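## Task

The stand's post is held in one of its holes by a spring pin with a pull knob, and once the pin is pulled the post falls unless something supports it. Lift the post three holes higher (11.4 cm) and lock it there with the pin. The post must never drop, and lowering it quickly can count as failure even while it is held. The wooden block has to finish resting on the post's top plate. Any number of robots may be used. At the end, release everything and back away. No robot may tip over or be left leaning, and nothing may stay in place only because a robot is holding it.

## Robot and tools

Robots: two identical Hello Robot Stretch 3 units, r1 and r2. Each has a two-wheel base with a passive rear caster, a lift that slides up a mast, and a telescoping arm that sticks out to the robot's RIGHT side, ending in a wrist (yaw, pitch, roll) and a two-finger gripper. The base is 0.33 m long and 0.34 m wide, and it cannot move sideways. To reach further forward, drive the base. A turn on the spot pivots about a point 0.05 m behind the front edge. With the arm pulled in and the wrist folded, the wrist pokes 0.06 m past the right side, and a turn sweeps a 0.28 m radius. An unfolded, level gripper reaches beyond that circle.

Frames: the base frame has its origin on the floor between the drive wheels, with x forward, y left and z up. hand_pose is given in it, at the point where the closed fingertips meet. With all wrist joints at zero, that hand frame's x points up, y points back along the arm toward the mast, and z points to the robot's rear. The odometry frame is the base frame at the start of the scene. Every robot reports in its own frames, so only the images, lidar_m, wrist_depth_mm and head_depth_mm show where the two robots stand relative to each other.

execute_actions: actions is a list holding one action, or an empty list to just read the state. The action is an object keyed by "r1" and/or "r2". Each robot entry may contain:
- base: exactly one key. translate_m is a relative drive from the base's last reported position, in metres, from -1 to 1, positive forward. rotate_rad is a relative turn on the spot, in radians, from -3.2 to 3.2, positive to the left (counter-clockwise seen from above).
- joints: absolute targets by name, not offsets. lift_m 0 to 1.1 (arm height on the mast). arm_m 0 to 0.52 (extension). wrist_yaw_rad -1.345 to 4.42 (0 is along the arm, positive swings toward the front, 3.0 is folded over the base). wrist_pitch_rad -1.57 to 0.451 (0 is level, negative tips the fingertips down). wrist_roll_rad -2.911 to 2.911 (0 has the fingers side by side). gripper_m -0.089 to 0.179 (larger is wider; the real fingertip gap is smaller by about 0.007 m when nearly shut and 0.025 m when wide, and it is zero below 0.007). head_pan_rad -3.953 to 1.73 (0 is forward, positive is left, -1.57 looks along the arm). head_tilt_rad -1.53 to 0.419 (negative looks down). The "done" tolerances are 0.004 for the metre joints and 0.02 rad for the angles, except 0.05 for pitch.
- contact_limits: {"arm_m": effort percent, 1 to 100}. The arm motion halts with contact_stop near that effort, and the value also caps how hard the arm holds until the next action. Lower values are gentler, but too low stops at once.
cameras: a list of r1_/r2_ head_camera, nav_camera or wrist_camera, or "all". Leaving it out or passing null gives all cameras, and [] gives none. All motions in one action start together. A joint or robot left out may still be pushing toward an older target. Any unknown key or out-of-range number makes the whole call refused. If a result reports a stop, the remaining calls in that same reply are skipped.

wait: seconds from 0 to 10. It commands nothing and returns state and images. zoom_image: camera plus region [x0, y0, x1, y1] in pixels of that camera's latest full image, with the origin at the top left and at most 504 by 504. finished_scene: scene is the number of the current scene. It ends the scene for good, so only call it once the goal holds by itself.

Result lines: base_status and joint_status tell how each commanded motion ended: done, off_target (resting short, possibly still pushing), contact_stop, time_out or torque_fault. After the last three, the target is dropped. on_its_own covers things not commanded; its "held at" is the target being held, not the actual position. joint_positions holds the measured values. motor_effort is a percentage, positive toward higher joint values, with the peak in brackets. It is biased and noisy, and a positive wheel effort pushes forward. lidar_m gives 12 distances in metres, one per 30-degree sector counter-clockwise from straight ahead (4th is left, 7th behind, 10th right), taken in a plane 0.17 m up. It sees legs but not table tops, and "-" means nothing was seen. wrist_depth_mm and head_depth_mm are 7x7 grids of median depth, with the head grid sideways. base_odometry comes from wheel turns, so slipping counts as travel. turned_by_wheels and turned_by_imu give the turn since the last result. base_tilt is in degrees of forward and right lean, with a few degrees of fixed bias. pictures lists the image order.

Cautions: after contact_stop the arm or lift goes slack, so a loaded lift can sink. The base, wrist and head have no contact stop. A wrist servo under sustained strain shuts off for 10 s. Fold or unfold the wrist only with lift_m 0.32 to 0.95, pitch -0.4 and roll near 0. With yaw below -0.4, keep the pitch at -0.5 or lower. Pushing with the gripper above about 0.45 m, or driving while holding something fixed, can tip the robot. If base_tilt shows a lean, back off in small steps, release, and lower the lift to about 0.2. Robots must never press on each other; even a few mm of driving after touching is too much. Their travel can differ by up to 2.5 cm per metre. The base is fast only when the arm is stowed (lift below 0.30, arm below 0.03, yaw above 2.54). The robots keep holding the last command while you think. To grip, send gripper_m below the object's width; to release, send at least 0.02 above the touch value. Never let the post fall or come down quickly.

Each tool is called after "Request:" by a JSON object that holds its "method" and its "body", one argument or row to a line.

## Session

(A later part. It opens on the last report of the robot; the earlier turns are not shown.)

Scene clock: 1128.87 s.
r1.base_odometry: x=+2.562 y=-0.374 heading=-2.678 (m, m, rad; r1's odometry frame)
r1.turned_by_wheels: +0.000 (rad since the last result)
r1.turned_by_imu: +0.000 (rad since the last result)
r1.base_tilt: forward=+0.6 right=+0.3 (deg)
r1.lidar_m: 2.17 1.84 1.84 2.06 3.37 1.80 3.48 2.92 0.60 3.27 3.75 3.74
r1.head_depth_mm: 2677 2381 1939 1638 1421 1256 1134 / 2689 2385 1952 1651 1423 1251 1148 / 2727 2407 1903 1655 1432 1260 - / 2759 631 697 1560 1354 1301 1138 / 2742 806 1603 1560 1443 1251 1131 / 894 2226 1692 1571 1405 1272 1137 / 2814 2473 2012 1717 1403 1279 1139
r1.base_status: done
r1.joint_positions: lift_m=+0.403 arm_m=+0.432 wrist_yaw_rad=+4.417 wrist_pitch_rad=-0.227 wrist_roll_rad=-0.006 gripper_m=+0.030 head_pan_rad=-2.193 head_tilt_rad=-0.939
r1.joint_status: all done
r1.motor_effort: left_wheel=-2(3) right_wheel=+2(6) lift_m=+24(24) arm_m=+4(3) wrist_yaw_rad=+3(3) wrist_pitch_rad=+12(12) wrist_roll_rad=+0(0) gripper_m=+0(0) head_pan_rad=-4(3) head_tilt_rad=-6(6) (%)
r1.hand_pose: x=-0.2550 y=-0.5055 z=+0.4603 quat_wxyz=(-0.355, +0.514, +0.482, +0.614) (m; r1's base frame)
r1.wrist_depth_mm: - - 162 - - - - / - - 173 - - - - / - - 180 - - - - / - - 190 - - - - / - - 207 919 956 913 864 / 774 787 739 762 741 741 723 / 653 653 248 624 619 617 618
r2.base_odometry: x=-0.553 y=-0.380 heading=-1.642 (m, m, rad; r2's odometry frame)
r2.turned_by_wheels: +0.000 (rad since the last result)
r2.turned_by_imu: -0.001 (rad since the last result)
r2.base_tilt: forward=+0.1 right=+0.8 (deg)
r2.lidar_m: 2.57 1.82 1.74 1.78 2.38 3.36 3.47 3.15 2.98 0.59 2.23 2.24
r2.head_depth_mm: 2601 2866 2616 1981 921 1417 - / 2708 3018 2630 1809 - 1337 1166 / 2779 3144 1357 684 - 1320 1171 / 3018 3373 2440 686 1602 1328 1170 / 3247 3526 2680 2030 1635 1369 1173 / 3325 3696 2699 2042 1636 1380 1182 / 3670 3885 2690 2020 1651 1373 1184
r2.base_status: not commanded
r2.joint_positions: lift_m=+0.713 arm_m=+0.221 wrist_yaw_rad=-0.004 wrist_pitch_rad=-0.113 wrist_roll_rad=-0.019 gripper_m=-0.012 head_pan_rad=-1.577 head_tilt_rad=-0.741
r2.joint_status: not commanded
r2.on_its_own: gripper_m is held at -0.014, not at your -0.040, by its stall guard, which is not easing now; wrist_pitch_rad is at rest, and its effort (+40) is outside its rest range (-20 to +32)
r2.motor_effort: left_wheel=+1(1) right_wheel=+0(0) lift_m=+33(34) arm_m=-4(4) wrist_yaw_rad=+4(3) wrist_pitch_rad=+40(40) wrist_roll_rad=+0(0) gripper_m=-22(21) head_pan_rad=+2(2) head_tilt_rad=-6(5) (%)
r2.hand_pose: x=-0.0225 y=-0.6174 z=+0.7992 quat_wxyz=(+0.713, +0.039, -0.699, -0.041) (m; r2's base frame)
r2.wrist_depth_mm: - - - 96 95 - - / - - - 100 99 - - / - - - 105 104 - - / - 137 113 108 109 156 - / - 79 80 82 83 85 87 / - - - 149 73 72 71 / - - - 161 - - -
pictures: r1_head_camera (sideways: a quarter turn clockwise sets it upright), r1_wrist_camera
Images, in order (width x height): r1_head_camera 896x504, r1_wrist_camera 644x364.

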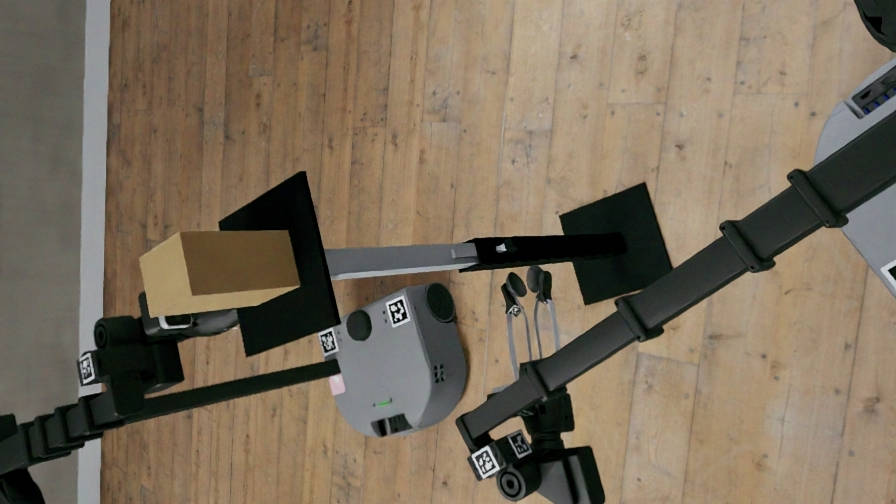

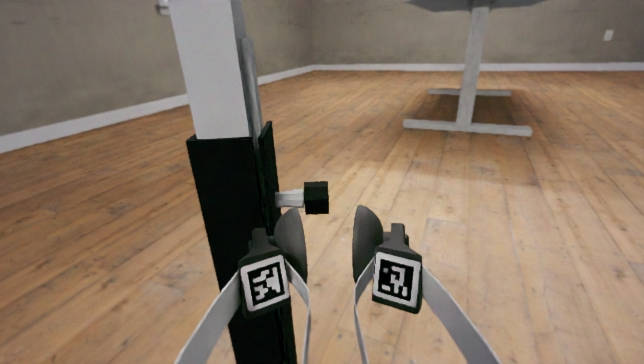

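Request:
{"method": "execute_actions", "body": {
  "actions": [
    {"r1": {"base": {"translate_m": -0.015}, "joints": {"arm_m": 0.436}}}
  ],
  "cameras": ["r1_wrist_camera"]
}}

Request:
{"method": "zoom_image", "body": {
  "camera": "r1_wrist_camera",
  "region": [200, 120, 460, 300]
}}

Scene clock: 1154.97 s.
r1.base_odometry: x=+2.576 y=-0.367 heading=-2.678 (m, m, rad; r1's odometry frame)
r1.turned_by_wheels: +0.000 (rad since the last result)
r1.turned_by_imu: +0.000 (rad since the last result)
r1.base_tilt: forward=+0.6 right=+0.3 (deg)
r1.lidar_m: 2.19 1.85 1.85 2.07 3.37 1.79 3.46 2.91 0.59 3.27 3.76 3.73
r1.head_depth_mm: 2648 2375 1935 1641 1420 1250 1132 / 2674 2403 1951 1646 1421 1256 1147 / 2702 2404 1908 1658 1430 1259 - / 2744 739 698 1593 1372 1302 1140 / 2729 747 704 1568 1474 1251 1135 / 2673 1432 1693 1570 1407 1278 1136 / 1027 2483 2007 1711 1399 1283 1142
r1.base_status: done
r1.joint_positions: lift_m=+0.403 arm_m=+0.436 wrist_yaw_rad=+4.417 wrist_pitch_rad=-0.227 wrist_roll_rad=-0.006 gripper_m=+0.030 head_pan_rad=-2.193 head_tilt_rad=-0.939
r1.joint_status: all done
r1.motor_effort: left_wheel=-2(6) right_wheel=+2(3) lift_m=+25(24) arm_m=+4(4) wrist_yaw_rad=+3(3) wrist_pitch_rad=+12(12) wrist_roll_rad=+0(0) gripper_m=+0(0) head_pan_rad=-4(3) head_tilt_rad=-6(6) (%)
r1.hand_pose: x=-0.2550 y=-0.5095 z=+0.4603 quat_wxyz=(-0.355, +0.514, +0.482, +0.614) (m; r1's base frame)
r1.wrist_depth_mm: - - 148 - - - - / - - 159 - - - - / - - 167 - - - - / - - 178 - - - - / - - 190 924 949 915 887 / 790 777 756 741 764 713 713 / 669 645 231 585 622 616 603
r2.base_odometry: x=-0.553 y=-0.380 heading=-1.642 (m, m, rad; r2's odometry frame)
r2.turned_by_wheels: +0.000 (rad since the last result)
r2.turned_by_imu: -0.001 (rad since the last result)
r2.base_tilt: forward=+0.0 right=+0.8 (deg)
r2.lidar_m: 2.57 1.82 1.73 1.79 2.38 3.37 3.45 3.14 2.98 0.59 2.23 2.24
r2.head_depth_mm: 2596 2905 2613 1993 926 1409 - / 2724 3033 2634 1931 - 1336 1169 / 2739 3157 1380 684 - 1312 1168 / 2994 3355 1365 691 1582 1329 1176 / 3196 3555 2677 2034 1628 1365 1174 / 3408 3770 2684 2035 1635 1374 1182 / 3588 3831 2721 2051 1650 1369 1181
r2.base_status: not commanded
r2.joint_positions: lift_m=+0.713 arm_m=+0.221 wrist_yaw_rad=-0.004 wrist_pitch_rad=-0.113 wrist_roll_rad=-0.019 gripper_m=-0.012 head_pan_rad=-1.577 head_tilt_rad=-0.741
r2.joint_status: not commanded
r2.on_its_own: gripper_m is held at -0.014, not at your -0.040, by its stall guard, which is not easing now; wrist_pitch_rad is at rest, and its effort (+39) is outside its rest range (-20 to +32)
r2.motor_effort: left_wheel=+1(1) right_wheel=+0(0) lift_m=+34(34) arm_m=-4(4) wrist_yaw_rad=+4(3) wrist_pitch_rad=+39(39) wrist_roll_rad=+0(0) gripper_m=-21(21) head_pan_rad=+2(2) head_tilt_rad=-6(6) (%)
r2.hand_pose: x=-0.0225 y=-0.6174 z=+0.7992 quat_wxyz=(+0.713, +0.039, -0.699, -0.041) (m; r2's base frame)
r2.wrist_depth_mm: - - - 96 95 - - / - - - 100 99 - - / - - - 105 104 - - / - 138 112 109 108 156 - / - 78 80 82 84 85 88 / - - - 150 73 72 71 / - - - 161 - - -
pictures: r1_wrist_camera
Images, in order (width x height): r1_wrist_camera 644x364.

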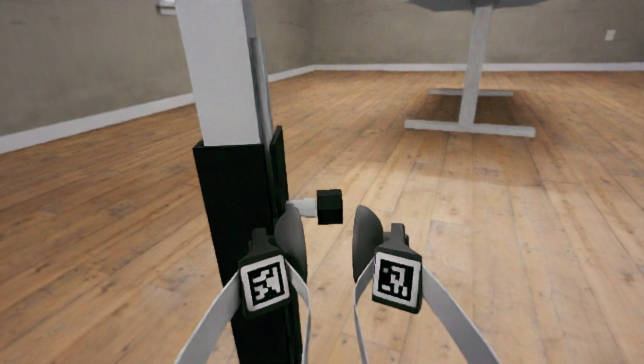

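Region (200, 120, 460, 300) of r1_wrist_camera's 644x364 image, scaled by 1.938; it fills the top 349 rows of this view, and the rest is white.

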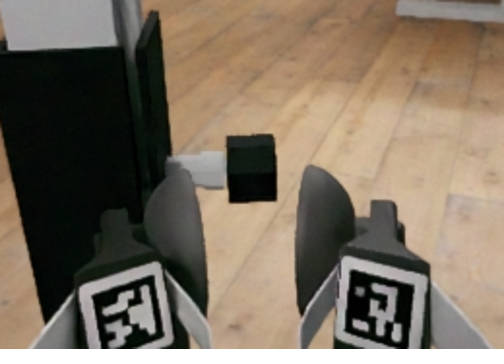

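Request:
{"method": "execute_actions", "body": {
  "actions": [
    {"r1": {"base": {"translate_m": -0.0155}, "joints": {"arm_m": 0.4315}}}
  ],
  "cameras": ["r1_wrist_camera"]
}}

Request:
{"method": "zoom_image", "body": {
  "camera": "r1_wrist_camera",
  "region": [200, 120, 460, 300]
}}

Scene clock: 1171.47 s.
r1.base_odometry: x=+2.590 y=-0.360 heading=-2.678 (m, m, rad; r1's odometry frame)
r1.turned_by_wheels: +0.000 (rad since the last result)
r1.turned_by_imu: +0.000 (rad since the last result)
r1.base_tilt: forward=+0.6 right=+0.3 (deg)
r1.lidar_m: 2.21 1.86 1.86 2.09 3.41 1.78 3.44 2.90 0.58 3.23 3.76 3.74
r1.head_depth_mm: 2642 2355 1936 1641 1423 1248 1131 / 2669 2393 1952 1646 1426 1253 1150 / 2699 2404 1958 1652 1431 1258 - / 2745 2334 718 1588 1368 1301 1140 / 2770 634 685 1569 1444 1250 1134 / 2694 1417 1656 1567 1409 1281 1134 / 977 2477 2006 1695 1402 1280 1145
r1.base_status: done
r1.joint_positions: lift_m=+0.403 arm_m=+0.432 wrist_yaw_rad=+4.415 wrist_pitch_rad=-0.228 wrist_roll_rad=-0.006 gripper_m=+0.030 head_pan_rad=-2.193 head_tilt_rad=-0.939
r1.joint_status: all done
r1.motor_effort: left_wheel=-1(6) right_wheel=+0(3) lift_m=+24(25) arm_m=-2(4) wrist_yaw_rad=+6(5) wrist_pitch_rad=+12(12) wrist_roll_rad=+0(0) gripper_m=+1(2) head_pan_rad=-3(3) head_tilt_rad=-6(7) (%)
r1.hand_pose: x=-0.2549 y=-0.5051 z=+0.4603 quat_wxyz=(-0.355, +0.515, +0.481, +0.615) (m; r1's base frame)
r1.wrist_depth_mm: - - 136 - - - - / - - 143 - - - - / - - 153 - - - - / - - 157 - - - - / - - 170 851 974 908 902 / 776 765 710 728 759 731 705 / 655 655 207 622 627 613 611
r2.base_odometry: x=-0.553 y=-0.380 heading=-1.642 (m, m, rad; r2's odometry frame)
r2.turned_by_wheels: +0.000 (rad since the last result)
r2.turned_by_imu: -0.001 (rad since the last result)
r2.base_tilt: forward=+0.0 right=+0.8 (deg)
r2.lidar_m: 2.58 1.83 1.74 1.78 2.37 3.37 3.47 3.14 2.98 0.59 2.23 2.24
r2.head_depth_mm: 2586 2902 2609 2002 947 1414 - / 2732 3036 2608 1934 - 1345 1166 / 2828 3099 1391 682 - 1318 1170 / 3018 3328 1354 687 1568 1330 1173 / 3195 3515 2690 2037 1640 1368 1173 / 3397 3733 2694 2023 1637 1378 1180 / 3557 3917 2703 2048 1658 1377 1185
r2.base_status: not commanded
r2.joint_positions: lift_m=+0.713 arm_m=+0.221 wrist_yaw_rad=-0.004 wrist_pitch_rad=-0.113 wrist_roll_rad=-0.019 gripper_m=-0.012 head_pan_rad=-1.577 head_tilt_rad=-0.741
r2.joint_status: not commanded
r2.on_its_own: gripper_m is held at -0.014, not at your -0.040, by its stall guard, which is not easing now; wrist_pitch_rad is at rest, and its effort (+39) is outside its rest range (-20 to +32)
r2.motor_effort: left_wheel=+1(1) right_wheel=+0(0) lift_m=+34(34) arm_m=-5(4) wrist_yaw_rad=+3(3) wrist_pitch_rad=+39(40) wrist_roll_rad=+0(0) gripper_m=-21(21) head_pan_rad=+2(3) head_tilt_rad=-6(6) (%)
r2.hand_pose: x=-0.0225 y=-0.6174 z=+0.7992 quat_wxyz=(+0.713, +0.039, -0.699, -0.041) (m; r2's base frame)
r2.wrist_depth_mm: - - - 96 95 - - / - - - 100 99 - - / - - - 105 104 - - / - 137 112 108 108 155 - / - 78 80 82 83 85 88 / - - - 150 72 72 71 / - - - 161 - - -
pictures: r1_wrist_camera
Images, in order (width x height): r1_wrist_camera 644x364.

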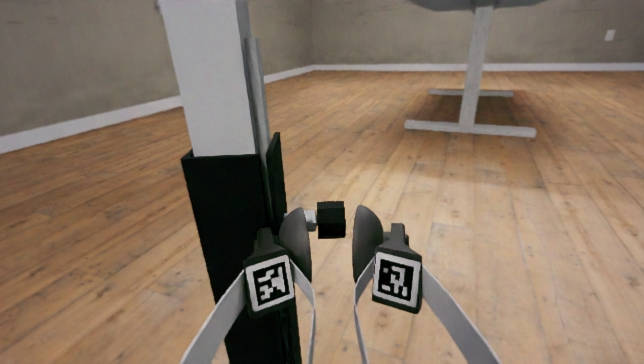

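Region (200, 120, 460, 300) of r1_wrist_camera's 644x364 image, scaled by 1.938; it fills the top 349 rows of this view, and the rest is white.

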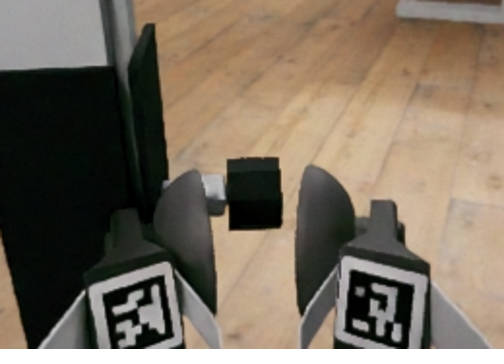

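Request:
{"method": "execute_actions", "body": {
  "actions": [
    {"r1": {"joints": {"gripper_m": -0.06}}, "r2": {"joints": {"gripper_m": -0.045}}}
  ],
  "cameras": ["r1_wrist_camera"]
}}

Request:
{"method": "execute_actions", "body": {
  "actions": [
    {"r1": {"base": {"translate_m": 0.002}, "joints": {"arm_m": 0.422}}}
  ],
  "cameras": ["r1_wrist_camera"]
}}

Request:
{"method": "zoom_image", "body": {
  "camera": "r1_wrist_camera",
  "region": [200, 120, 460, 300]
}}

Scene clock: 1189.90 s.
r1.base_odometry: x=+2.590 y=-0.360 heading=-2.678 (m, m, rad; r1's odometry frame)
r1.turned_by_wheels: +0.000 (rad since the last result)
r1.turned_by_imu: +0.000 (rad since the last result)
r1.base_tilt: forward=+0.6 right=+0.3 (deg)
r1.lidar_m: 2.21 1.86 1.86 2.08 3.40 1.78 3.46 2.89 0.59 3.24 3.76 3.76
r1.head_depth_mm: 2621 2371 1929 1635 1417 1254 1129 / 2675 2389 1939 1646 1431 1257 1146 / 2695 2405 1948 1648 1430 1264 - / 2712 2341 717 1588 1375 1304 1141 / 2759 634 684 1560 1471 1248 1137 / 2713 1386 1666 1570 1408 1272 1136 / 976 2463 2008 1688 1395 1277 1141
r1.base_status: not commanded
r1.joint_positions: lift_m=+0.403 arm_m=+0.432 wrist_yaw_rad=+4.416 wrist_pitch_rad=-0.227 wrist_roll_rad=-0.006 gripper_m=-0.059 head_pan_rad=-2.193 head_tilt_rad=-0.939
r1.joint_status: all done
r1.motor_effort: left_wheel=-1(2) right_wheel=+2(2) lift_m=+25(25) arm_m=-2(2) wrist_yaw_rad=+4(11) wrist_pitch_rad=+12(12) wrist_roll_rad=+0(0) gripper_m=-22(98) head_pan_rad=-3(3) head_tilt_rad=-6(6) (%)
r1.hand_pose: x=-0.2550 y=-0.5053 z=+0.4603 quat_wxyz=(-0.355, +0.515, +0.481, +0.614) (m; r1's base frame)
r1.wrist_depth_mm: - - 135 - - - - / - - 142 - - - - / - - 152 - - - - / - - 156 - - - - / - - 172 - 951 897 916 / 809 783 188 - 777 751 723 / 681 653 602 616 620 607 612
r2.base_odometry: x=-0.553 y=-0.380 heading=-1.642 (m, m, rad; r2's odometry frame)
r2.turned_by_wheels: +0.000 (rad since the last result)
r2.turned_by_imu: -0.001 (rad since the last result)
r2.base_tilt: forward=+0.0 right=+0.9 (deg)
r2.lidar_m: 2.57 1.83 1.74 1.79 2.38 3.36 3.47 3.15 2.98 0.59 2.23 2.24
r2.head_depth_mm: 2610 2875 2621 1977 948 1406 - / 2722 3077 2639 1927 - 1350 1164 / 2828 3076 1387 681 - 1316 1163 / 3023 3368 1360 687 1577 1328 1169 / 3189 3563 2660 2031 1630 1369 1179 / 3399 3685 2700 2043 1629 1371 1178 / 3660 3766 2734 2038 1633 1369 1179
r2.base_status: not commanded
r2.joint_positions: lift_m=+0.713 arm_m=+0.221 wrist_yaw_rad=-0.004 wrist_pitch_rad=-0.113 wrist_roll_rad=-0.019 gripper_m=-0.040 head_pan_rad=-1.577 head_tilt_rad=-0.741
r2.joint_status: gripper_m off_target (ended at -0.040, target -0.045)
r2.on_its_own: wrist_pitch_rad is at rest, and its effort (+39) is outside its rest range (-20 to +32)
r2.motor_effort: left_wheel=+1(1) right_wheel=+0(0) lift_m=+34(34) arm_m=-6(6) wrist_yaw_rad=+3(4) wrist_pitch_rad=+39(40) wrist_roll_rad=+0(0) gripper_m=-33(100) head_pan_rad=+2(2) head_tilt_rad=-6(6) (%)
r2.hand_pose: x=-0.0225 y=-0.6176 z=+0.7992 quat_wxyz=(+0.713, +0.039, -0.699, -0.041) (m; r2's base frame)
r2.wrist_depth_mm: - - - 95 94 - - / - - - 99 98 - - / - - - 103 103 - - / - 137 112 107 108 156 - / 90 78 80 82 83 85 87 / - - - 149 71 70 70 / - - - 159 - - -
pictures: r1_wrist_camera
Images, in order (width x height): r1_wrist_camera 644x364.

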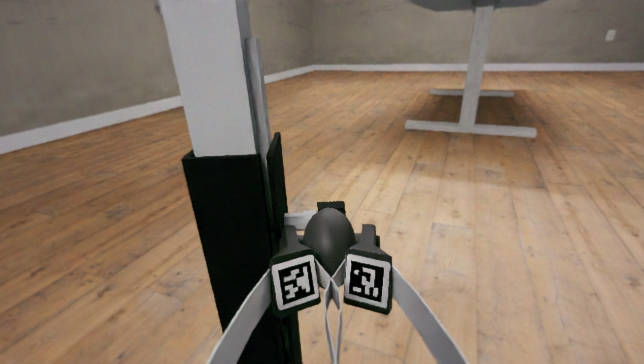

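Scene clock: 1190.70 s.
r1.base_odometry: x=+2.588 y=-0.361 heading=-2.678 (m, m, rad; r1's odometry frame)
r1.turned_by_wheels: +0.000 (rad since the last result)
r1.turned_by_imu: +0.000 (rad since the last result)
r1.base_tilt: forward=+0.6 right=+0.2 (deg)
r1.lidar_m: 2.20 1.86 1.86 2.09 3.40 1.78 3.47 2.90 0.58 3.22 3.76 3.75
r1.head_depth_mm: 2626 2366 1938 1642 1422 1249 1127 / 2686 2375 1951 1646 1425 1259 1148 / 2719 2414 1954 1648 1433 1263 - / 2744 2339 719 1590 1366 1300 1141 / 2763 648 685 1576 1442 1247 1134 / 2700 1419 1693 1570 1398 1274 1138 / 978 2472 1995 1688 1397 1281 1140
r1.base_status: done
r1.joint_positions: lift_m=+0.403 arm_m=+0.422 wrist_yaw_rad=+4.417 wrist_pitch_rad=-0.227 wrist_roll_rad=-0.006 gripper_m=-0.056 head_pan_rad=-2.193 head_tilt_rad=-0.939
r1.joint_status: all done
r1.motor_effort: left_wheel=-2(2) right_wheel=+2(5) lift_m=+25(24) arm_m=-3(3) wrist_yaw_rad=+4(4) wrist_pitch_rad=+12(12) wrist_roll_rad=+0(0) gripper_m=-20(22) head_pan_rad=-3(3) head_tilt_rad=-6(6) (%)
r1.hand_pose: x=-0.2550 y=-0.4960 z=+0.4603 quat_wxyz=(-0.355, +0.514, +0.482, +0.614) (m; r1's base frame)
r1.wrist_depth_mm: - - 155 - - - - / - - 148 - - - - / - - 153 - - - - / - - 158 - - - - / - - 171 - 931 935 901 / 808 802 183 - 776 739 734 / 654 652 213 624 627 626 615
r2.base_odometry: x=-0.553 y=-0.380 heading=-1.642 (m, m, rad; r2's odometry frame)
r2.turned_by_wheels: +0.000 (rad since the last result)
r2.turned_by_imu: +0.000 (rad since the last result)
r2.base_tilt: forward=+0.0 right=+0.9 (deg)
r2.lidar_m: 2.58 1.82 1.74 1.79 2.38 3.35 3.47 3.15 2.98 0.59 2.23 2.24
r2.head_depth_mm: 2616 2882 2625 1986 938 1409 - / 2729 3022 2632 1935 - 1342 1166 / 2845 3141 1384 684 - 1315 1164 / 3025 3324 1355 688 1593 1330 1176 / 3147 3464 2683 1996 1623 1366 1179 / 3399 3631 2700 2048 1636 1376 1177 / 3589 3938 2689 2051 1634 1376 1181
r2.base_status: not commanded
r2.joint_positions: lift_m=+0.713 arm_m=+0.221 wrist_yaw_rad=-0.004 wrist_pitch_rad=-0.113 wrist_roll_rad=-0.019 gripper_m=-0.036 head_pan_rad=-1.577 head_tilt_rad=-0.741
r2.joint_status: not commanded
r2.on_its_own: gripper_m is held at -0.038, not at your -0.045, by its stall guard, which is still easing; wrist_pitch_rad is at rest, and its effort (+39) is outside its rest range (-20 to +32)
r2.motor_effort: left_wheel=+1(1) right_wheel=+0(0) lift_m=+34(34) arm_m=-5(5) wrist_yaw_rad=+3(4) wrist_pitch_rad=+39(39) wrist_roll_rad=+0(0) gripper_m=-31(33) head_pan_rad=+2(2) head_tilt_rad=-5(6) (%)
r2.hand_pose: x=-0.0225 y=-0.6176 z=+0.7992 quat_wxyz=(+0.713, +0.039, -0.699, -0.041) (m; r2's base frame)
r2.wrist_depth_mm: - - - 95 94 - - / - - - 99 98 - - / - - - 104 103 - - / - 137 112 108 108 156 - / 90 78 80 81 83 85 87 / - - - 148 71 71 70 / - - - 159 - - -
pictures: r1_wrist_camera
Images, in order (width x height): r1_wrist_camera 644x364.

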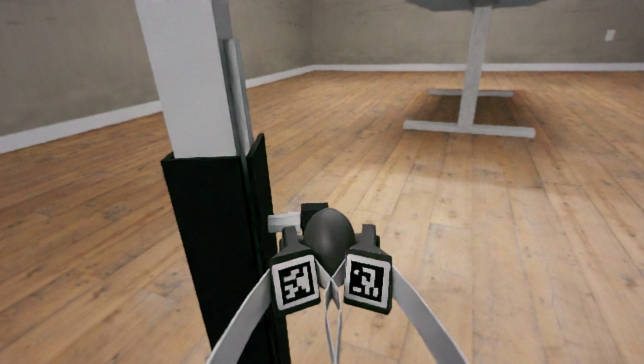

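Region (200, 120, 460, 300) of r1_wrist_camera's 644x364 image, scaled by 1.938; it fills the top 349 rows of this view, and the rest is white.

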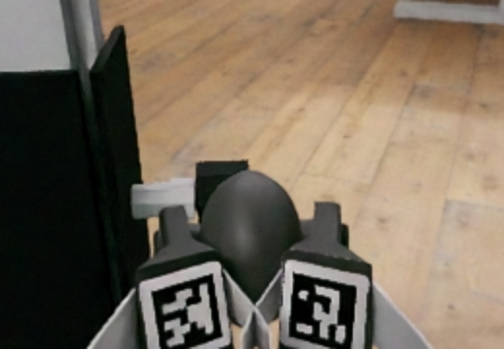

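Request:
{"method": "execute_actions", "body": {
  "actions": [
    {"r1": {"base": {"translate_m": 0.008}, "joints": {"arm_m": 0.4325, "gripper_m": 0.02}}}
  ],
  "cameras": ["r1_wrist_camera"]
}}

Request:
{"method": "zoom_image", "body": {
  "camera": "r1_wrist_camera",
  "region": [200, 120, 460, 300]
}}

Scene clock: 1237.13 s.
r1.base_odometry: x=+2.581 y=-0.364 heading=-2.679 (m, m, rad; r1's odometry frame)
r1.turned_by_wheels: +0.000 (rad since the last result)
r1.turned_by_imu: -0.001 (rad since the last result)
r1.base_tilt: forward=+0.6 right=+0.3 (deg)
r1.lidar_m: 2.19 1.86 1.85 2.08 3.40 1.79 3.45 2.91 0.59 3.23 3.74 3.75
r1.head_depth_mm: 2661 2374 1946 1637 1418 1252 1131 / 2683 2376 1952 1644 1423 1255 1147 / 2700 2390 1910 1656 1432 1260 - / 2737 2206 698 1559 1355 1298 1140 / 2735 705 702 1567 1460 1250 1134 / 2679 1435 1686 1570 1407 1273 1138 / 1001 2479 1999 1695 1402 1286 1139
r1.base_status: done
r1.joint_positions: lift_m=+0.403 arm_m=+0.432 wrist_yaw_rad=+4.417 wrist_pitch_rad=-0.227 wrist_roll_rad=-0.006 gripper_m=+0.020 head_pan_rad=-2.193 head_tilt_rad=-0.939
r1.joint_status: all done
r1.motor_effort: left_wheel=-2(4) right_wheel=+1(6) lift_m=+24(24) arm_m=+4(4) wrist_yaw_rad=+4(4) wrist_pitch_rad=+12(12) wrist_roll_rad=+0(0) gripper_m=+0(79) head_pan_rad=-3(3) head_tilt_rad=-6(7) (%)
r1.hand_pose: x=-0.2550 y=-0.5059 z=+0.4603 quat_wxyz=(-0.355, +0.514, +0.482, +0.614) (m; r1's base frame)
r1.wrist_depth_mm: - - 143 - - - - / - - 152 - - - - / - - 160 - - - - / - - 168 - - - - / - - 183 196 950 938 875 / 804 779 735 731 774 745 737 / 655 646 219 608 623 611 610
r2.base_odometry: x=-0.553 y=-0.380 heading=-1.642 (m, m, rad; r2's odometry frame)
r2.turned_by_wheels: +0.000 (rad since the last result)
r2.turned_by_imu: -0.002 (rad since the last result)
r2.base_tilt: forward=+0.0 right=+0.8 (deg)
r2.lidar_m: 2.57 1.83 1.74 1.78 2.38 3.36 3.45 3.16 2.98 0.59 2.23 2.24
r2.head_depth_mm: 2609 2913 2610 1981 928 1417 - / 2735 3056 2637 1926 - 1342 1163 / 2738 3186 1381 685 - 1316 1167 / 3026 3322 1353 688 1593 1329 1177 / 3171 3521 2669 2014 1630 1375 1177 / 3377 3723 2714 2038 1646 1365 1180 / 3529 3879 2689 2020 1649 1377 1185
r2.base_status: not commanded
r2.joint_positions: lift_m=+0.713 arm_m=+0.221 wrist_yaw_rad=-0.004 wrist_pitch_rad=-0.113 wrist_roll_rad=-0.019 gripper_m=-0.013 head_pan_rad=-1.577 head_tilt_rad=-0.741
r2.joint_status: not commanded
r2.on_its_own: gripper_m is held at -0.014, not at your -0.045, by its stall guard, which is not easing now; wrist_pitch_rad is at rest, and its effort (+39) is outside its rest range (-20 to +32)
r2.motor_effort: left_wheel=+1(1) right_wheel=+0(0) lift_m=+33(33) arm_m=-5(5) wrist_yaw_rad=+3(3) wrist_pitch_rad=+39(40) wrist_roll_rad=+0(0) gripper_m=-22(21) head_pan_rad=+2(2) head_tilt_rad=-6(6) (%)
r2.hand_pose: x=-0.0225 y=-0.6176 z=+0.7992 quat_wxyz=(+0.713, +0.039, -0.699, -0.041) (m; r2's base frame)
r2.wrist_depth_mm: - - - 95 94 - - / - - - 100 99 - - / - - - 104 104 - - / - 138 112 108 108 156 - / - 78 80 81 83 85 88 / - - - 149 72 71 71 / - - - 161 - - -
pictures: r1_wrist_camera
Images, in order (width x height): r1_wrist_camera 644x364.

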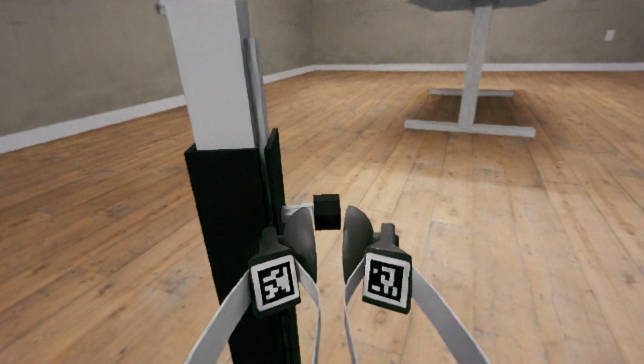

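Region (200, 120, 460, 300) of r1_wrist_camera's 644x364 image, scaled by 1.938; it fills the top 349 rows of this view, and the rest is white.

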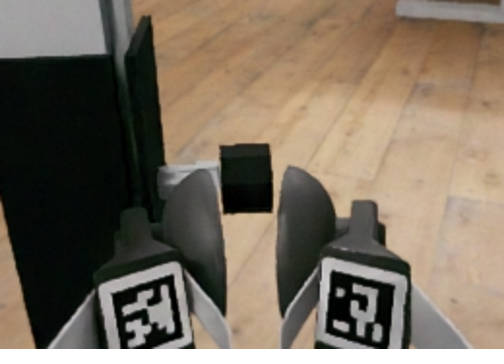

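Request:
{"method": "execute_actions", "body": {
  "actions": [
    {"r1": {"base": {"translate_m": -0.0163}, "joints": {"arm_m": 0.428, "gripper_m": 0.024}}}
  ],
  "cameras": ["r1_wrist_camera"]
}}

Request:
{"method": "zoom_image", "body": {
  "camera": "r1_wrist_camera",
  "region": [200, 120, 460, 300]
}}

Scene clock: 1259.50 s.
r1.base_odometry: x=+2.595 y=-0.357 heading=-2.676 (m, m, rad; r1's odometry frame)
r1.turned_by_wheels: +0.003 (rad since the last result)
r1.turned_by_imu: +0.004 (rad since the last result)
r1.base_tilt: forward=+0.7 right=+0.2 (deg)
r1.lidar_m: 2.20 1.87 1.86 2.09 3.43 1.77 3.46 2.89 0.58 3.22 3.76 3.74
r1.head_depth_mm: 2620 2378 1938 1636 1422 1254 1134 / 2663 2375 1957 1654 1422 1255 1146 / 2705 2398 1951 1658 1436 1259 - / 2752 2343 700 1616 1378 1299 1140 / 2787 632 685 1571 1447 1249 1134 / 2705 1383 1648 1573 1401 1275 1136 / 978 2487 2015 1687 1398 1281 1137
r1.base_status: translate_m off_target (by the wheels' count: -0.0162 of -0.0163)
r1.joint_positions: lift_m=+0.403 arm_m=+0.428 wrist_yaw_rad=+4.421 wrist_pitch_rad=-0.231 wrist_roll_rad=-0.006 gripper_m=+0.024 head_pan_rad=-2.193 head_tilt_rad=-0.939
r1.joint_status: all done
r1.on_its_own: left_wheel is at rest, and its effort (+31) is outside its rest range (-18 to +18); right_wheel is at rest, and its effort (-51) is outside its rest range (-18 to +18)
r1.motor_effort: left_wheel=+31(34) right_wheel=-51(53) lift_m=+20(25) arm_m=-3(3) wrist_yaw_rad=-2(4) wrist_pitch_rad=+13(14) wrist_roll_rad=+0(0) gripper_m=+2(26) head_pan_rad=-3(3) head_tilt_rad=-6(7) (%)
r1.hand_pose: x=-0.2550 y=-0.5031 z=+0.4596 quat_wxyz=(-0.355, +0.512, +0.484, +0.614) (m; r1's base frame)
r1.wrist_depth_mm: - - 134 - - - - / - - 142 - - - - / - - 152 - - - - / - - 155 - - - - / - - 170 180 961 880 874 / 784 780 711 747 757 737 736 / 653 648 207 619 645 622 603
r2.base_odometry: x=-0.553 y=-0.380 heading=-1.642 (m, m, rad; r2's odometry frame)
r2.turned_by_wheels: +0.000 (rad since the last result)
r2.turned_by_imu: -0.001 (rad since the last result)
r2.base_tilt: forward=+0.0 right=+0.8 (deg)
r2.lidar_m: 2.57 1.82 1.74 1.79 2.38 3.36 3.47 3.15 2.98 0.59 2.23 2.24
r2.head_depth_mm: 2618 2881 2603 1998 953 1411 - / 2709 3029 2600 1937 - 1346 1167 / 2707 3039 2312 686 - 1319 1167 / 2990 3387 1349 690 1576 1323 1169 / 3155 3494 2663 2041 1633 1365 1176 / 3352 3731 2723 2035 1631 1370 1180 / 3548 3887 2693 2061 1647 1374 1184
r2.base_status: not commanded
r2.joint_positions: lift_m=+0.713 arm_m=+0.221 wrist_yaw_rad=-0.004 wrist_pitch_rad=-0.113 wrist_roll_rad=-0.019 gripper_m=-0.013 head_pan_rad=-1.577 head_tilt_rad=-0.741
r2.joint_status: not commanded
r2.on_its_own: gripper_m is held at -0.014, not at your -0.045, by its stall guard, which is not easing now; wrist_pitch_rad is at rest, and its effort (+40) is outside its rest range (-20 to +32)
r2.motor_effort: left_wheel=+1(1) right_wheel=+0(0) lift_m=+34(34) arm_m=-5(6) wrist_yaw_rad=+4(3) wrist_pitch_rad=+40(40) wrist_roll_rad=+0(0) gripper_m=-22(23) head_pan_rad=+3(2) head_tilt_rad=-6(6) (%)
r2.hand_pose: x=-0.0225 y=-0.6176 z=+0.7992 quat_wxyz=(+0.713, +0.039, -0.699, -0.041) (m; r2's base frame)
r2.wrist_depth_mm: - - - 96 95 - - / - - - 100 99 - - / - - - 104 103 - - / - 138 112 108 108 156 - / - 78 80 82 84 86 87 / - - - 149 72 71 71 / - - - 161 - - -
pictures: r1_wrist_camera
Images, in order (width x height): r1_wrist_camera 644x364.

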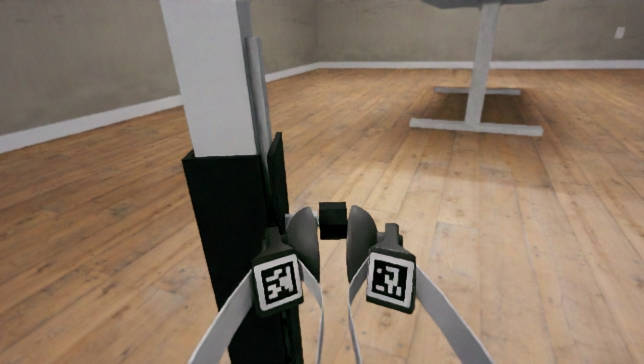

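Region (200, 120, 460, 300) of r1_wrist_camera's 644x364 image, scaled by 1.938; it fills the top 349 rows of this view, and the rest is white.

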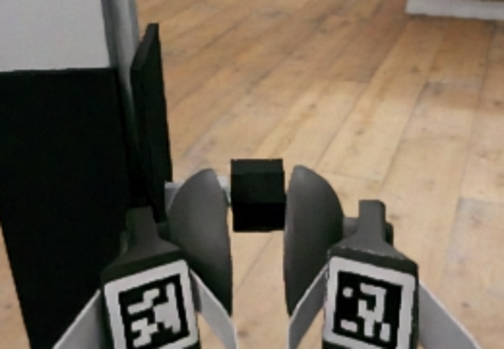

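Request:
{"method": "execute_actions", "body": {
  "actions": [
    {"r1": {"base": {"translate_m": 0.006}, "joints": {"arm_m": 0.4235, "gripper_m": 0.034}}}
  ],
  "cameras": ["r1_wrist_camera"]
}}

Request:
{"method": "zoom_image", "body": {
  "camera": "r1_wrist_camera",
  "region": [200, 120, 460, 300]
}}

Scene clock: 1276.30 s.
r1.base_odometry: x=+2.590 y=-0.360 heading=-2.676 (m, m, rad; r1's odometry frame)
r1.turned_by_wheels: +0.000 (rad since the last result)
r1.turned_by_imu: -0.001 (rad since the last result)
r1.base_tilt: forward=+0.6 right=+0.2 (deg)
r1.lidar_m: 2.20 1.86 1.86 2.09 3.40 1.78 3.44 2.90 0.58 3.22 3.77 3.76
r1.head_depth_mm: 2634 2371 1936 1639 1417 1249 1134 / 2652 2379 1948 1649 1419 1252 1150 / 2710 2399 1962 1652 1421 1260 - / 2723 2321 718 1591 1368 1302 1138 / 2761 646 684 1569 1459 1251 1133 / 2726 1414 1657 1573 1398 1272 1138 / 996 2478 2007 1688 1396 1274 1139
r1.base_status: done
r1.joint_positions: lift_m=+0.403 arm_m=+0.424 wrist_yaw_rad=+4.419 wrist_pitch_rad=-0.227 wrist_roll_rad=-0.006 gripper_m=+0.034 head_pan_rad=-2.193 head_tilt_rad=-0.939
r1.joint_status: all done
r1.motor_effort: left_wheel=-1(32) right_wheel=+2(48) lift_m=+20(20) arm_m=-3(6) wrist_yaw_rad=+1(1) wrist_pitch_rad=+12(14) wrist_roll_rad=+0(0) gripper_m=+0(49) head_pan_rad=-3(3) head_tilt_rad=-6(7) (%)
r1.hand_pose: x=-0.2551 y=-0.4980 z=+0.4605 quat_wxyz=(-0.356, +0.514, +0.482, +0.614) (m; r1's base frame)
r1.wrist_depth_mm: - - 143 - - - - / - - 144 - - - - / - - 154 - - - - / - - 155 - - - - / - - 168 870 - 946 900 / 798 791 185 734 742 747 751 / 660 648 202 630 616 617 617
r2.base_odometry: x=-0.553 y=-0.380 heading=-1.642 (m, m, rad; r2's odometry frame)
r2.turned_by_wheels: +0.000 (rad since the last result)
r2.turned_by_imu: -0.001 (rad since the last result)
r2.base_tilt: forward=+0.0 right=+0.8 (deg)
r2.lidar_m: 2.57 1.82 1.74 1.79 2.38 3.37 3.46 3.16 2.98 0.59 2.23 2.24
r2.head_depth_mm: 2628 2851 2614 1995 941 1408 - / 2709 3007 2619 1938 - 1344 1171 / 2823 3075 1387 682 - 1317 1168 / 3028 3345 1358 690 1588 1324 1177 / 3251 3457 2685 2008 1633 1362 1179 / 3332 3696 2693 2033 1640 1370 1183 / 3596 3897 2722 2048 1657 1379 1182
r2.base_status: not commanded
r2.joint_positions: lift_m=+0.713 arm_m=+0.221 wrist_yaw_rad=-0.004 wrist_pitch_rad=-0.113 wrist_roll_rad=-0.019 gripper_m=-0.013 head_pan_rad=-1.577 head_tilt_rad=-0.741
r2.joint_status: not commanded
r2.on_its_own: gripper_m is held at -0.014, not at your -0.045, by its stall guard, which is not easing now; wrist_pitch_rad is at rest, and its effort (+39) is outside its rest range (-20 to +32)
r2.motor_effort: left_wheel=+1(2) right_wheel=+0(0) lift_m=+34(34) arm_m=-5(6) wrist_yaw_rad=+4(3) wrist_pitch_rad=+39(40) wrist_roll_rad=+0(0) gripper_m=-22(21) head_pan_rad=+2(2) head_tilt_rad=-6(7) (%)
r2.hand_pose: x=-0.0225 y=-0.6176 z=+0.7992 quat_wxyz=(+0.713, +0.039, -0.699, -0.041) (m; r2's base frame)
r2.wrist_depth_mm: - - - 96 95 - - / - - - 100 99 - - / - - - 104 104 - - / - 137 112 108 108 156 - / - 78 80 82 83 85 87 / - - - 149 72 72 71 / - - - 161 - - -
pictures: r1_wrist_camera
Images, in order (width x height): r1_wrist_camera 644x364.

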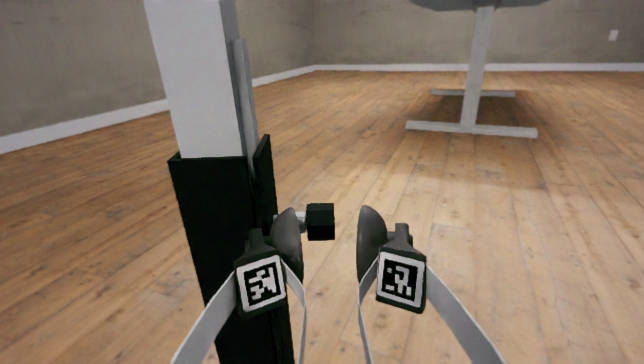

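Region (200, 120, 460, 300) of r1_wrist_camera's 644x364 image, scaled by 1.938; it fills the top 349 rows of this view, and the rest is white.

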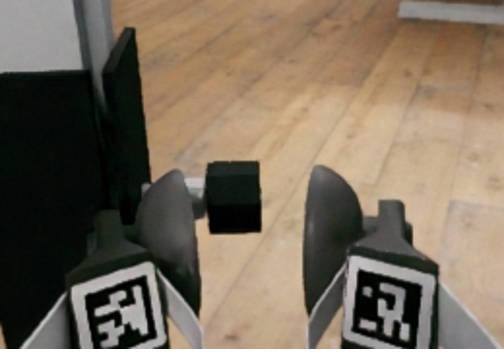

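Request:
{"method": "execute_actions", "body": {
  "actions": [
    {"r1": {"base": {"translate_m": -0.008}}}
  ],
  "cameras": ["r1_wrist_camera"]
}}

Request:
{"method": "zoom_image", "body": {
  "camera": "r1_wrist_camera",
  "region": [200, 120, 460, 300]
}}

Scene clock: 1293.17 s.
r1.base_odometry: x=+2.597 y=-0.356 heading=-2.673 (m, m, rad; r1's odometry frame)
r1.turned_by_wheels: +0.003 (rad since the last result)
r1.turned_by_imu: +0.004 (rad since the last result)
r1.base_tilt: forward=+0.8 right=+0.3 (deg)
r1.lidar_m: 2.20 1.87 1.87 2.10 3.47 1.77 3.42 2.90 0.58 3.26 3.76 3.75
r1.head_depth_mm: 2620 2374 1945 1638 1420 1252 1134 / 2664 2401 1943 1650 1428 1260 1145 / 2693 2414 1952 1652 1430 1261 - / 2725 2354 701 1590 1368 1303 1140 / 2754 631 685 1559 1445 1250 1136 / 2704 1382 1656 1575 1397 1274 1138 / 979 2474 2009 1688 1396 1284 1139
r1.base_status: translate_m off_target (by the wheels' count: -0.0079 of -0.0080)
r1.joint_positions: lift_m=+0.403 arm_m=+0.424 wrist_yaw_rad=+4.422 wrist_pitch_rad=-0.231 wrist_roll_rad=-0.006 gripper_m=+0.034 head_pan_rad=-2.193 head_tilt_rad=-0.939
r1.joint_status: not commanded
r1.on_its_own: left_wheel is at rest, and its effort (+36) is outside its rest range (-18 to +18); right_wheel is at rest, and its effort (-59) is outside its rest range (-18 to +18)
r1.motor_effort: left_wheel=+36(38) right_wheel=-59(60) lift_m=+19(20) arm_m=-3(3) wrist_yaw_rad=-2(3) wrist_pitch_rad=+14(13) wrist_roll_rad=+0(0) gripper_m=+2(2) head_pan_rad=-3(3) head_tilt_rad=-6(6) (%)
r1.hand_pose: x=-0.2551 y=-0.4987 z=+0.4598 quat_wxyz=(-0.356, +0.512, +0.484, +0.614) (m; r1's base frame)
r1.wrist_depth_mm: - - 133 - - - - / - - 143 - - - - / - - 151 - - - - / - - 156 - - - - / - - 166 852 941 934 896 / 815 793 189 751 751 724 717 / 650 643 205 609 627 617 619
r2.base_odometry: x=-0.553 y=-0.380 heading=-1.642 (m, m, rad; r2's odometry frame)
r2.turned_by_wheels: +0.000 (rad since the last result)
r2.turned_by_imu: -0.001 (rad since the last result)
r2.base_tilt: forward=+0.0 right=+0.8 (deg)
r2.lidar_m: 2.57 1.83 1.73 1.78 2.37 3.37 3.46 3.16 2.98 0.59 2.23 2.24
r2.head_depth_mm: 2605 2854 2591 2001 951 1412 - / 2751 3070 2621 1904 - 1335 1165 / 2729 3027 2323 682 - 1314 1171 / 3024 3332 1353 686 1579 1321 1169 / 3157 3499 2701 2008 1622 1374 1174 / 3374 3626 2677 2051 1636 1358 1175 / 3616 3910 2711 2050 1641 1375 1185
r2.base_status: not commanded
r2.joint_positions: lift_m=+0.713 arm_m=+0.221 wrist_yaw_rad=-0.004 wrist_pitch_rad=-0.113 wrist_roll_rad=-0.019 gripper_m=-0.013 head_pan_rad=-1.577 head_tilt_rad=-0.741
r2.joint_status: not commanded
r2.on_its_own: gripper_m is held at -0.014, not at your -0.045, by its stall guard, which is not easing now; wrist_pitch_rad is at rest, and its effort (+39) is outside its rest range (-20 to +32)
r2.motor_effort: left_wheel=+2(2) right_wheel=+0(0) lift_m=+33(34) arm_m=-5(5) wrist_yaw_rad=+3(4) wrist_pitch_rad=+39(39) wrist_roll_rad=+0(0) gripper_m=-22(22) head_pan_rad=+2(2) head_tilt_rad=-6(6) (%)
r2.hand_pose: x=-0.0225 y=-0.6176 z=+0.7992 quat_wxyz=(+0.713, +0.039, -0.699, -0.041) (m; r2's base frame)
r2.wrist_depth_mm: - - - 96 94 - - / - - - 100 99 - - / - - - 104 104 - - / - 138 112 109 108 157 - / - 79 80 82 83 85 88 / - - - 149 72 71 71 / - - - 161 - - -
pictures: r1_wrist_camera
Images, in order (width x height): r1_wrist_camera 644x364.

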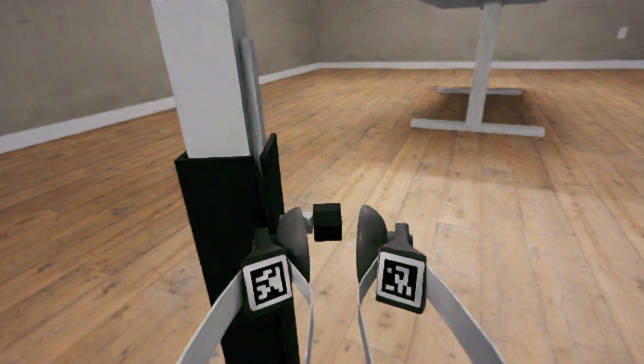

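Region (200, 120, 460, 300) of r1_wrist_camera's 644x364 image, scaled by 1.938; it fills the top 349 rows of this view, and the rest is white.

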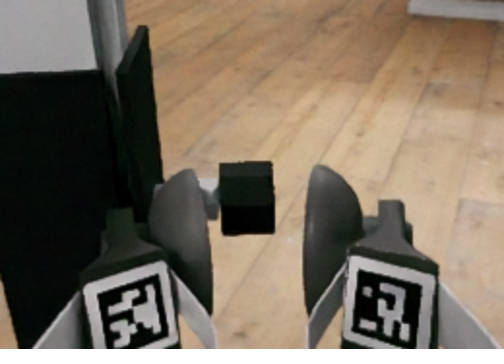

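Request:
{"method": "execute_actions", "body": {
  "actions": [
    {"r1": {"base": {"translate_m": 0.004}}, "r2": {"joints": {"lift_m": 0.710}}}
  ],
  "cameras": ["r1_wrist_camera"]
}}

Request:
{"method": "execute_actions", "body": {
  "actions": [
    {"r2": {"joints": {"lift_m": 0.707}}}
  ],
  "cameras": ["r1_wrist_camera"]
}}

Request:
{"method": "execute_actions", "body": {
  "actions": [
    {"r2": {"joints": {"lift_m": 0.704}}}
  ],
  "cameras": ["r1_wrist_camera"]
}}

Scene clock: 1376.40 s.
r1.base_odometry: x=+2.593 y=-0.358 heading=-2.673 (m, m, rad; r1's odometry frame)
r1.turned_by_wheels: +0.000 (rad since the last result)
r1.turned_by_imu: -0.001 (rad since the last result)
r1.base_tilt: forward=+0.6 right=+0.3 (deg)
r1.lidar_m: 2.20 1.87 1.86 2.09 3.44 1.78 3.45 2.89 0.58 3.24 3.78 3.76
r1.head_depth_mm: 2656 2375 1931 1645 1420 1248 1134 / 2653 2396 1950 1643 1420 1258 1145 / 2706 2417 1965 1657 1434 1263 - / 2725 2334 700 1592 1370 1303 1138 / 2769 635 685 1567 1459 1255 1132 / 2701 1384 1656 1570 1395 1273 1137 / 1000 2487 2000 1689 1403 1280 1139
r1.base_status: done
r1.joint_positions: lift_m=+0.403 arm_m=+0.424 wrist_yaw_rad=+4.420 wrist_pitch_rad=-0.228 wrist_roll_rad=-0.006 gripper_m=+0.034 head_pan_rad=-2.193 head_tilt_rad=-0.939
r1.joint_status: not commanded
r1.motor_effort: left_wheel=+4(36) right_wheel=-7(55) lift_m=+19(19) arm_m=-3(3) wrist_yaw_rad=-1(3) wrist_pitch_rad=+12(13) wrist_roll_rad=+0(0) gripper_m=+1(2) head_pan_rad=-3(3) head_tilt_rad=-6(6) (%)
r1.hand_pose: x=-0.2552 y=-0.4983 z=+0.4605 quat_wxyz=(-0.356, +0.514, +0.483, +0.614) (m; r1's base frame)
r1.wrist_depth_mm: - - 136 - - - - / - - 143 - - - - / - - 152 - - - - / - - 157 - - - - / - - 167 867 956 887 926 / 790 785 183 766 771 735 732 / 653 639 204 618 623 610 614
r2.base_odometry: x=-0.553 y=-0.380 heading=-1.642 (m, m, rad; r2's odometry frame)
r2.turned_by_wheels: +0.000 (rad since the last result)
r2.turned_by_imu: -0.001 (rad since the last result)
r2.base_tilt: forward=+0.1 right=+0.8 (deg)
r2.lidar_m: 2.57 1.83 1.74 1.78 2.38 3.37 3.47 3.16 2.99 0.59 2.23 2.24
r2.head_depth_mm: 2590 2868 2607 1988 942 1413 - / 2692 3064 2610 1926 - 1319 1172 / 2739 3028 2332 684 - 1314 1170 / 3036 3392 1352 688 1580 1323 1171 / 3181 3536 2687 2021 1625 1369 1176 / 3401 3733 2702 2044 1632 1378 1181 / 3598 3779 2712 2062 1652 1379 1182
r2.base_status: not commanded
r2.joint_positions: lift_m=+0.710 arm_m=+0.221 wrist_yaw_rad=-0.004 wrist_pitch_rad=-0.102 wrist_roll_rad=-0.019 gripper_m=-0.013 head_pan_rad=-1.577 head_tilt_rad=-0.741
r2.joint_status: all done
r2.on_its_own: gripper_m is held at -0.014, not at your -0.045, by its stall guard, which is not easing now; wrist_pitch_rad is at rest, and its effort (+35) is outside its rest range (-20 to +32)
r2.motor_effort: left_wheel=+1(1) right_wheel=+0(0) lift_m=+22(31) arm_m=-5(5) wrist_yaw_rad=+3(3) wrist_pitch_rad=+35(39) wrist_roll_rad=+0(0) gripper_m=-22(21) head_pan_rad=+3(2) head_tilt_rad=-6(6) (%)
r2.hand_pose: x=-0.0225 y=-0.6181 z=+0.7986 quat_wxyz=(+0.713, +0.035, -0.699, -0.037) (m; r2's base frame)
r2.wrist_depth_mm: - - - 96 95 - - / - - - 100 100 - - / - - - 105 104 - - / - 136 111 109 108 156 - / - 77 78 79 81 83 85 / - - - 148 72 - 70 / - - - 159 - - -
pictures: r1_wrist_camera
Images, in order (width x height): r1_wrist_camera 644x364.

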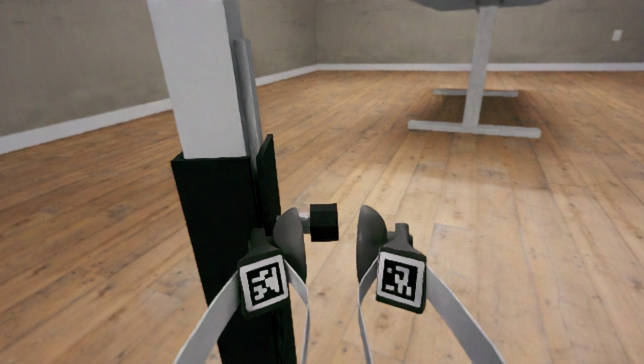

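Scene clock: 1376.93 s.
r1.base_odometry: x=+2.593 y=-0.358 heading=-2.673 (m, m, rad; r1's odometry frame)
r1.turned_by_wheels: +0.000 (rad since the last result)
r1.turned_by_imu: +0.000 (rad since the last result)
r1.base_tilt: forward=+0.7 right=+0.4 (deg)
r1.lidar_m: 2.20 1.86 1.86 2.10 3.46 1.77 3.46 2.90 0.58 3.25 3.78 3.76
r1.head_depth_mm: 2645 2359 1944 1639 1413 1250 1132 / 2672 2364 1949 1645 1422 1256 1146 / 2705 2406 1963 1656 1428 1257 - / 2772 2340 703 1586 1373 1298 1140 / 2743 636 687 1568 1454 1248 1135 / 2725 1354 1656 1574 1398 1279 1139 / 1009 2476 2014 1692 1397 1279 1138
r1.base_status: not commanded
r1.joint_positions: lift_m=+0.403 arm_m=+0.424 wrist_yaw_rad=+4.420 wrist_pitch_rad=-0.228 wrist_roll_rad=-0.006 gripper_m=+0.034 head_pan_rad=-2.193 head_tilt_rad=-0.939
r1.joint_status: not commanded
r1.motor_effort: left_wheel=+4(4) right_wheel=-7(7) lift_m=+19(19) arm_m=-3(3) wrist_yaw_rad=-1(0) wrist_pitch_rad=+12(12) wrist_roll_rad=+0(0) gripper_m=+1(1) head_pan_rad=-3(3) head_tilt_rad=-7(7) (%)
r1.hand_pose: x=-0.2552 y=-0.4983 z=+0.4605 quat_wxyz=(-0.356, +0.514, +0.483, +0.614) (m; r1's base frame)
r1.wrist_depth_mm: - - 136 - - - - / - - 143 - - - - / - - 151 - - - - / - - 157 - - - - / - - 167 881 963 876 897 / 800 783 182 750 745 747 713 / 655 646 204 598 620 620 598
r2.base_odometry: x=-0.553 y=-0.380 heading=-1.642 (m, m, rad; r2's odometry frame)
r2.turned_by_wheels: +0.000 (rad since the last result)
r2.turned_by_imu: +0.000 (rad since the last result)
r2.base_tilt: forward=+0.0 right=+0.8 (deg)
r2.lidar_m: 2.58 1.83 1.74 1.79 2.38 3.36 3.46 3.14 2.98 0.59 2.22 2.24
r2.head_depth_mm: 2591 2847 2603 1997 944 1406 - / 2716 3026 2663 1948 - 1321 1166 / 2738 3081 2327 687 - 1293 1167 / 3004 3314 1355 691 1598 1326 1168 / 3248 3535 2680 2047 1625 1361 1171 / 3416 3761 2721 2028 1644 1364 1177 / 3621 3925 2737 2042 1648 1381 1182
r2.base_status: not commanded
r2.joint_positions: lift_m=+0.707 arm_m=+0.221 wrist_yaw_rad=-0.004 wrist_pitch_rad=-0.099 wrist_roll_rad=-0.019 gripper_m=-0.013 head_pan_rad=-1.577 head_tilt_rad=-0.741
r2.joint_status: all done
r2.on_its_own: gripper_m is held at -0.014, not at your -0.045, by its stall guard, which is not easing now; wrist_pitch_rad is at rest, and its effort (+34) is outside its rest range (-20 to +32)
r2.motor_effort: left_wheel=+2(1) right_wheel=+0(0) lift_m=+22(23) arm_m=-6(4) wrist_yaw_rad=+3(3) wrist_pitch_rad=+34(36) wrist_roll_rad=+0(0) gripper_m=-22(22) head_pan_rad=+2(2) head_tilt_rad=-6(6) (%)
r2.hand_pose: x=-0.0225 y=-0.6183 z=+0.7965 quat_wxyz=(+0.713, +0.034, -0.699, -0.036) (m; r2's base frame)
r2.wrist_depth_mm: - - - 97 95 - - / - - - 101 100 - - / - - - 105 104 - - / - 120 111 109 108 156 - / - 76 77 79 80 82 85 / - - - 148 72 - 70 / - - - 159 - - -
pictures: r1_wrist_camera
Images, in order (width x height): r1_wrist_camera 644x364.

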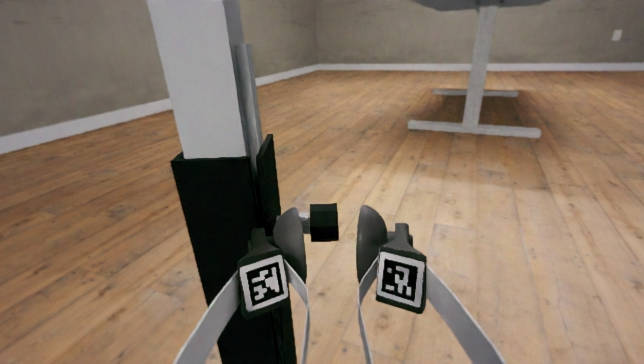

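Scene clock: 1377.47 s.
r1.base_odometry: x=+2.593 y=-0.358 heading=-2.673 (m, m, rad; r1's odometry frame)
r1.turned_by_wheels: +0.000 (rad since the last result)
r1.turned_by_imu: +0.000 (rad since the last result)
r1.base_tilt: forward=+0.6 right=+0.3 (deg)
r1.lidar_m: 2.20 1.87 1.86 2.10 3.42 1.77 3.44 2.89 0.58 3.24 3.77 3.77
r1.head_depth_mm: 2638 2364 1936 1640 1422 1252 1132 / 2671 2393 1935 1644 1420 1255 1148 / 2693 2387 1953 1654 1436 1267 - / 2731 2347 704 1587 1375 1297 1137 / 2775 636 688 1571 1458 1254 1132 / 2722 1332 1658 1571 1396 1274 1139 / 1010 2474 2008 1693 1397 1281 1136
r1.base_status: not commanded
r1.joint_positions: lift_m=+0.403 arm_m=+0.424 wrist_yaw_rad=+4.420 wrist_pitch_rad=-0.228 wrist_roll_rad=-0.006 gripper_m=+0.034 head_pan_rad=-2.193 head_tilt_rad=-0.939
r1.joint_status: not commanded
r1.motor_effort: left_wheel=+4(4) right_wheel=-8(7) lift_m=+19(19) arm_m=-3(3) wrist_yaw_rad=+0(1) wrist_pitch_rad=+12(12) wrist_roll_rad=+0(0) gripper_m=+1(1) head_pan_rad=-3(4) head_tilt_rad=-6(7) (%)
r1.hand_pose: x=-0.2552 y=-0.4983 z=+0.4605 quat_wxyz=(-0.356, +0.514, +0.483, +0.614) (m; r1's base frame)
r1.wrist_depth_mm: - - 136 - - - - / - - 143 - - - - / - - 151 - - - - / - - 156 - - - - / - - 167 884 969 922 922 / 784 769 182 761 737 742 725 / 657 648 203 610 625 616 605
r2.base_odometry: x=-0.553 y=-0.380 heading=-1.642 (m, m, rad; r2's odometry frame)
r2.turned_by_wheels: +0.000 (rad since the last result)
r2.turned_by_imu: +0.000 (rad since the last result)
r2.base_tilt: forward=+0.0 right=+0.8 (deg)
r2.lidar_m: 2.57 1.83 1.74 1.79 2.37 3.37 3.45 3.15 2.99 0.59 2.23 2.24
r2.head_depth_mm: 2576 2889 2584 1992 942 1414 - / 2731 3003 2653 1933 - 1325 1164 / 2748 3078 2324 686 - 1303 1160 / 3010 3347 1354 691 1590 1324 1171 / 3194 3453 2681 2039 1643 1362 1175 / 3429 3713 2681 2041 1639 1372 1181 / 3610 3884 2668 2046 1647 1373 1185
r2.base_status: not commanded
r2.joint_positions: lift_m=+0.704 arm_m=+0.221 wrist_yaw_rad=-0.004 wrist_pitch_rad=-0.088 wrist_roll_rad=-0.019 gripper_m=-0.013 head_pan_rad=-1.577 head_tilt_rad=-0.741
r2.joint_status: all done
r2.on_its_own: gripper_m is held at -0.014, not at your -0.045, by its stall guard, which is not easing now
r2.motor_effort: left_wheel=+1(1) right_wheel=+0(0) lift_m=+21(21) arm_m=-5(6) wrist_yaw_rad=+3(3) wrist_pitch_rad=+31(34) wrist_roll_rad=+0(0) gripper_m=-21(22) head_pan_rad=+2(2) head_tilt_rad=-7(6) (%)
r2.hand_pose: x=-0.0225 y=-0.6188 z=+0.7961 quat_wxyz=(+0.713, +0.030, -0.700, -0.033) (m; r2's base frame)
r2.wrist_depth_mm: - - - 97 96 - - / - - - 101 100 - - / - - - 105 104 - - / - 119 111 109 108 137 - / - 78 75 76 78 80 83 / - - - 148 - - - / - - - 158 - - -
pictures: r1_wrist_camera
Images, in order (width x height): r1_wrist_camera 644x364.

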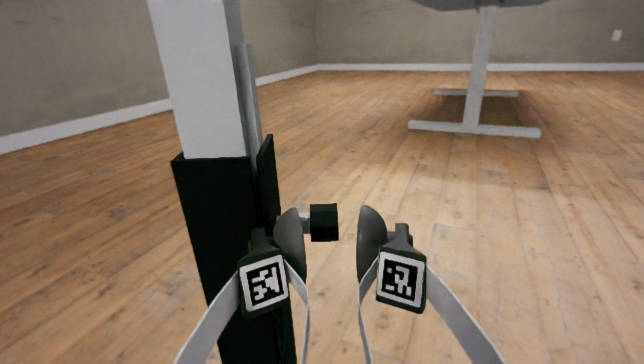

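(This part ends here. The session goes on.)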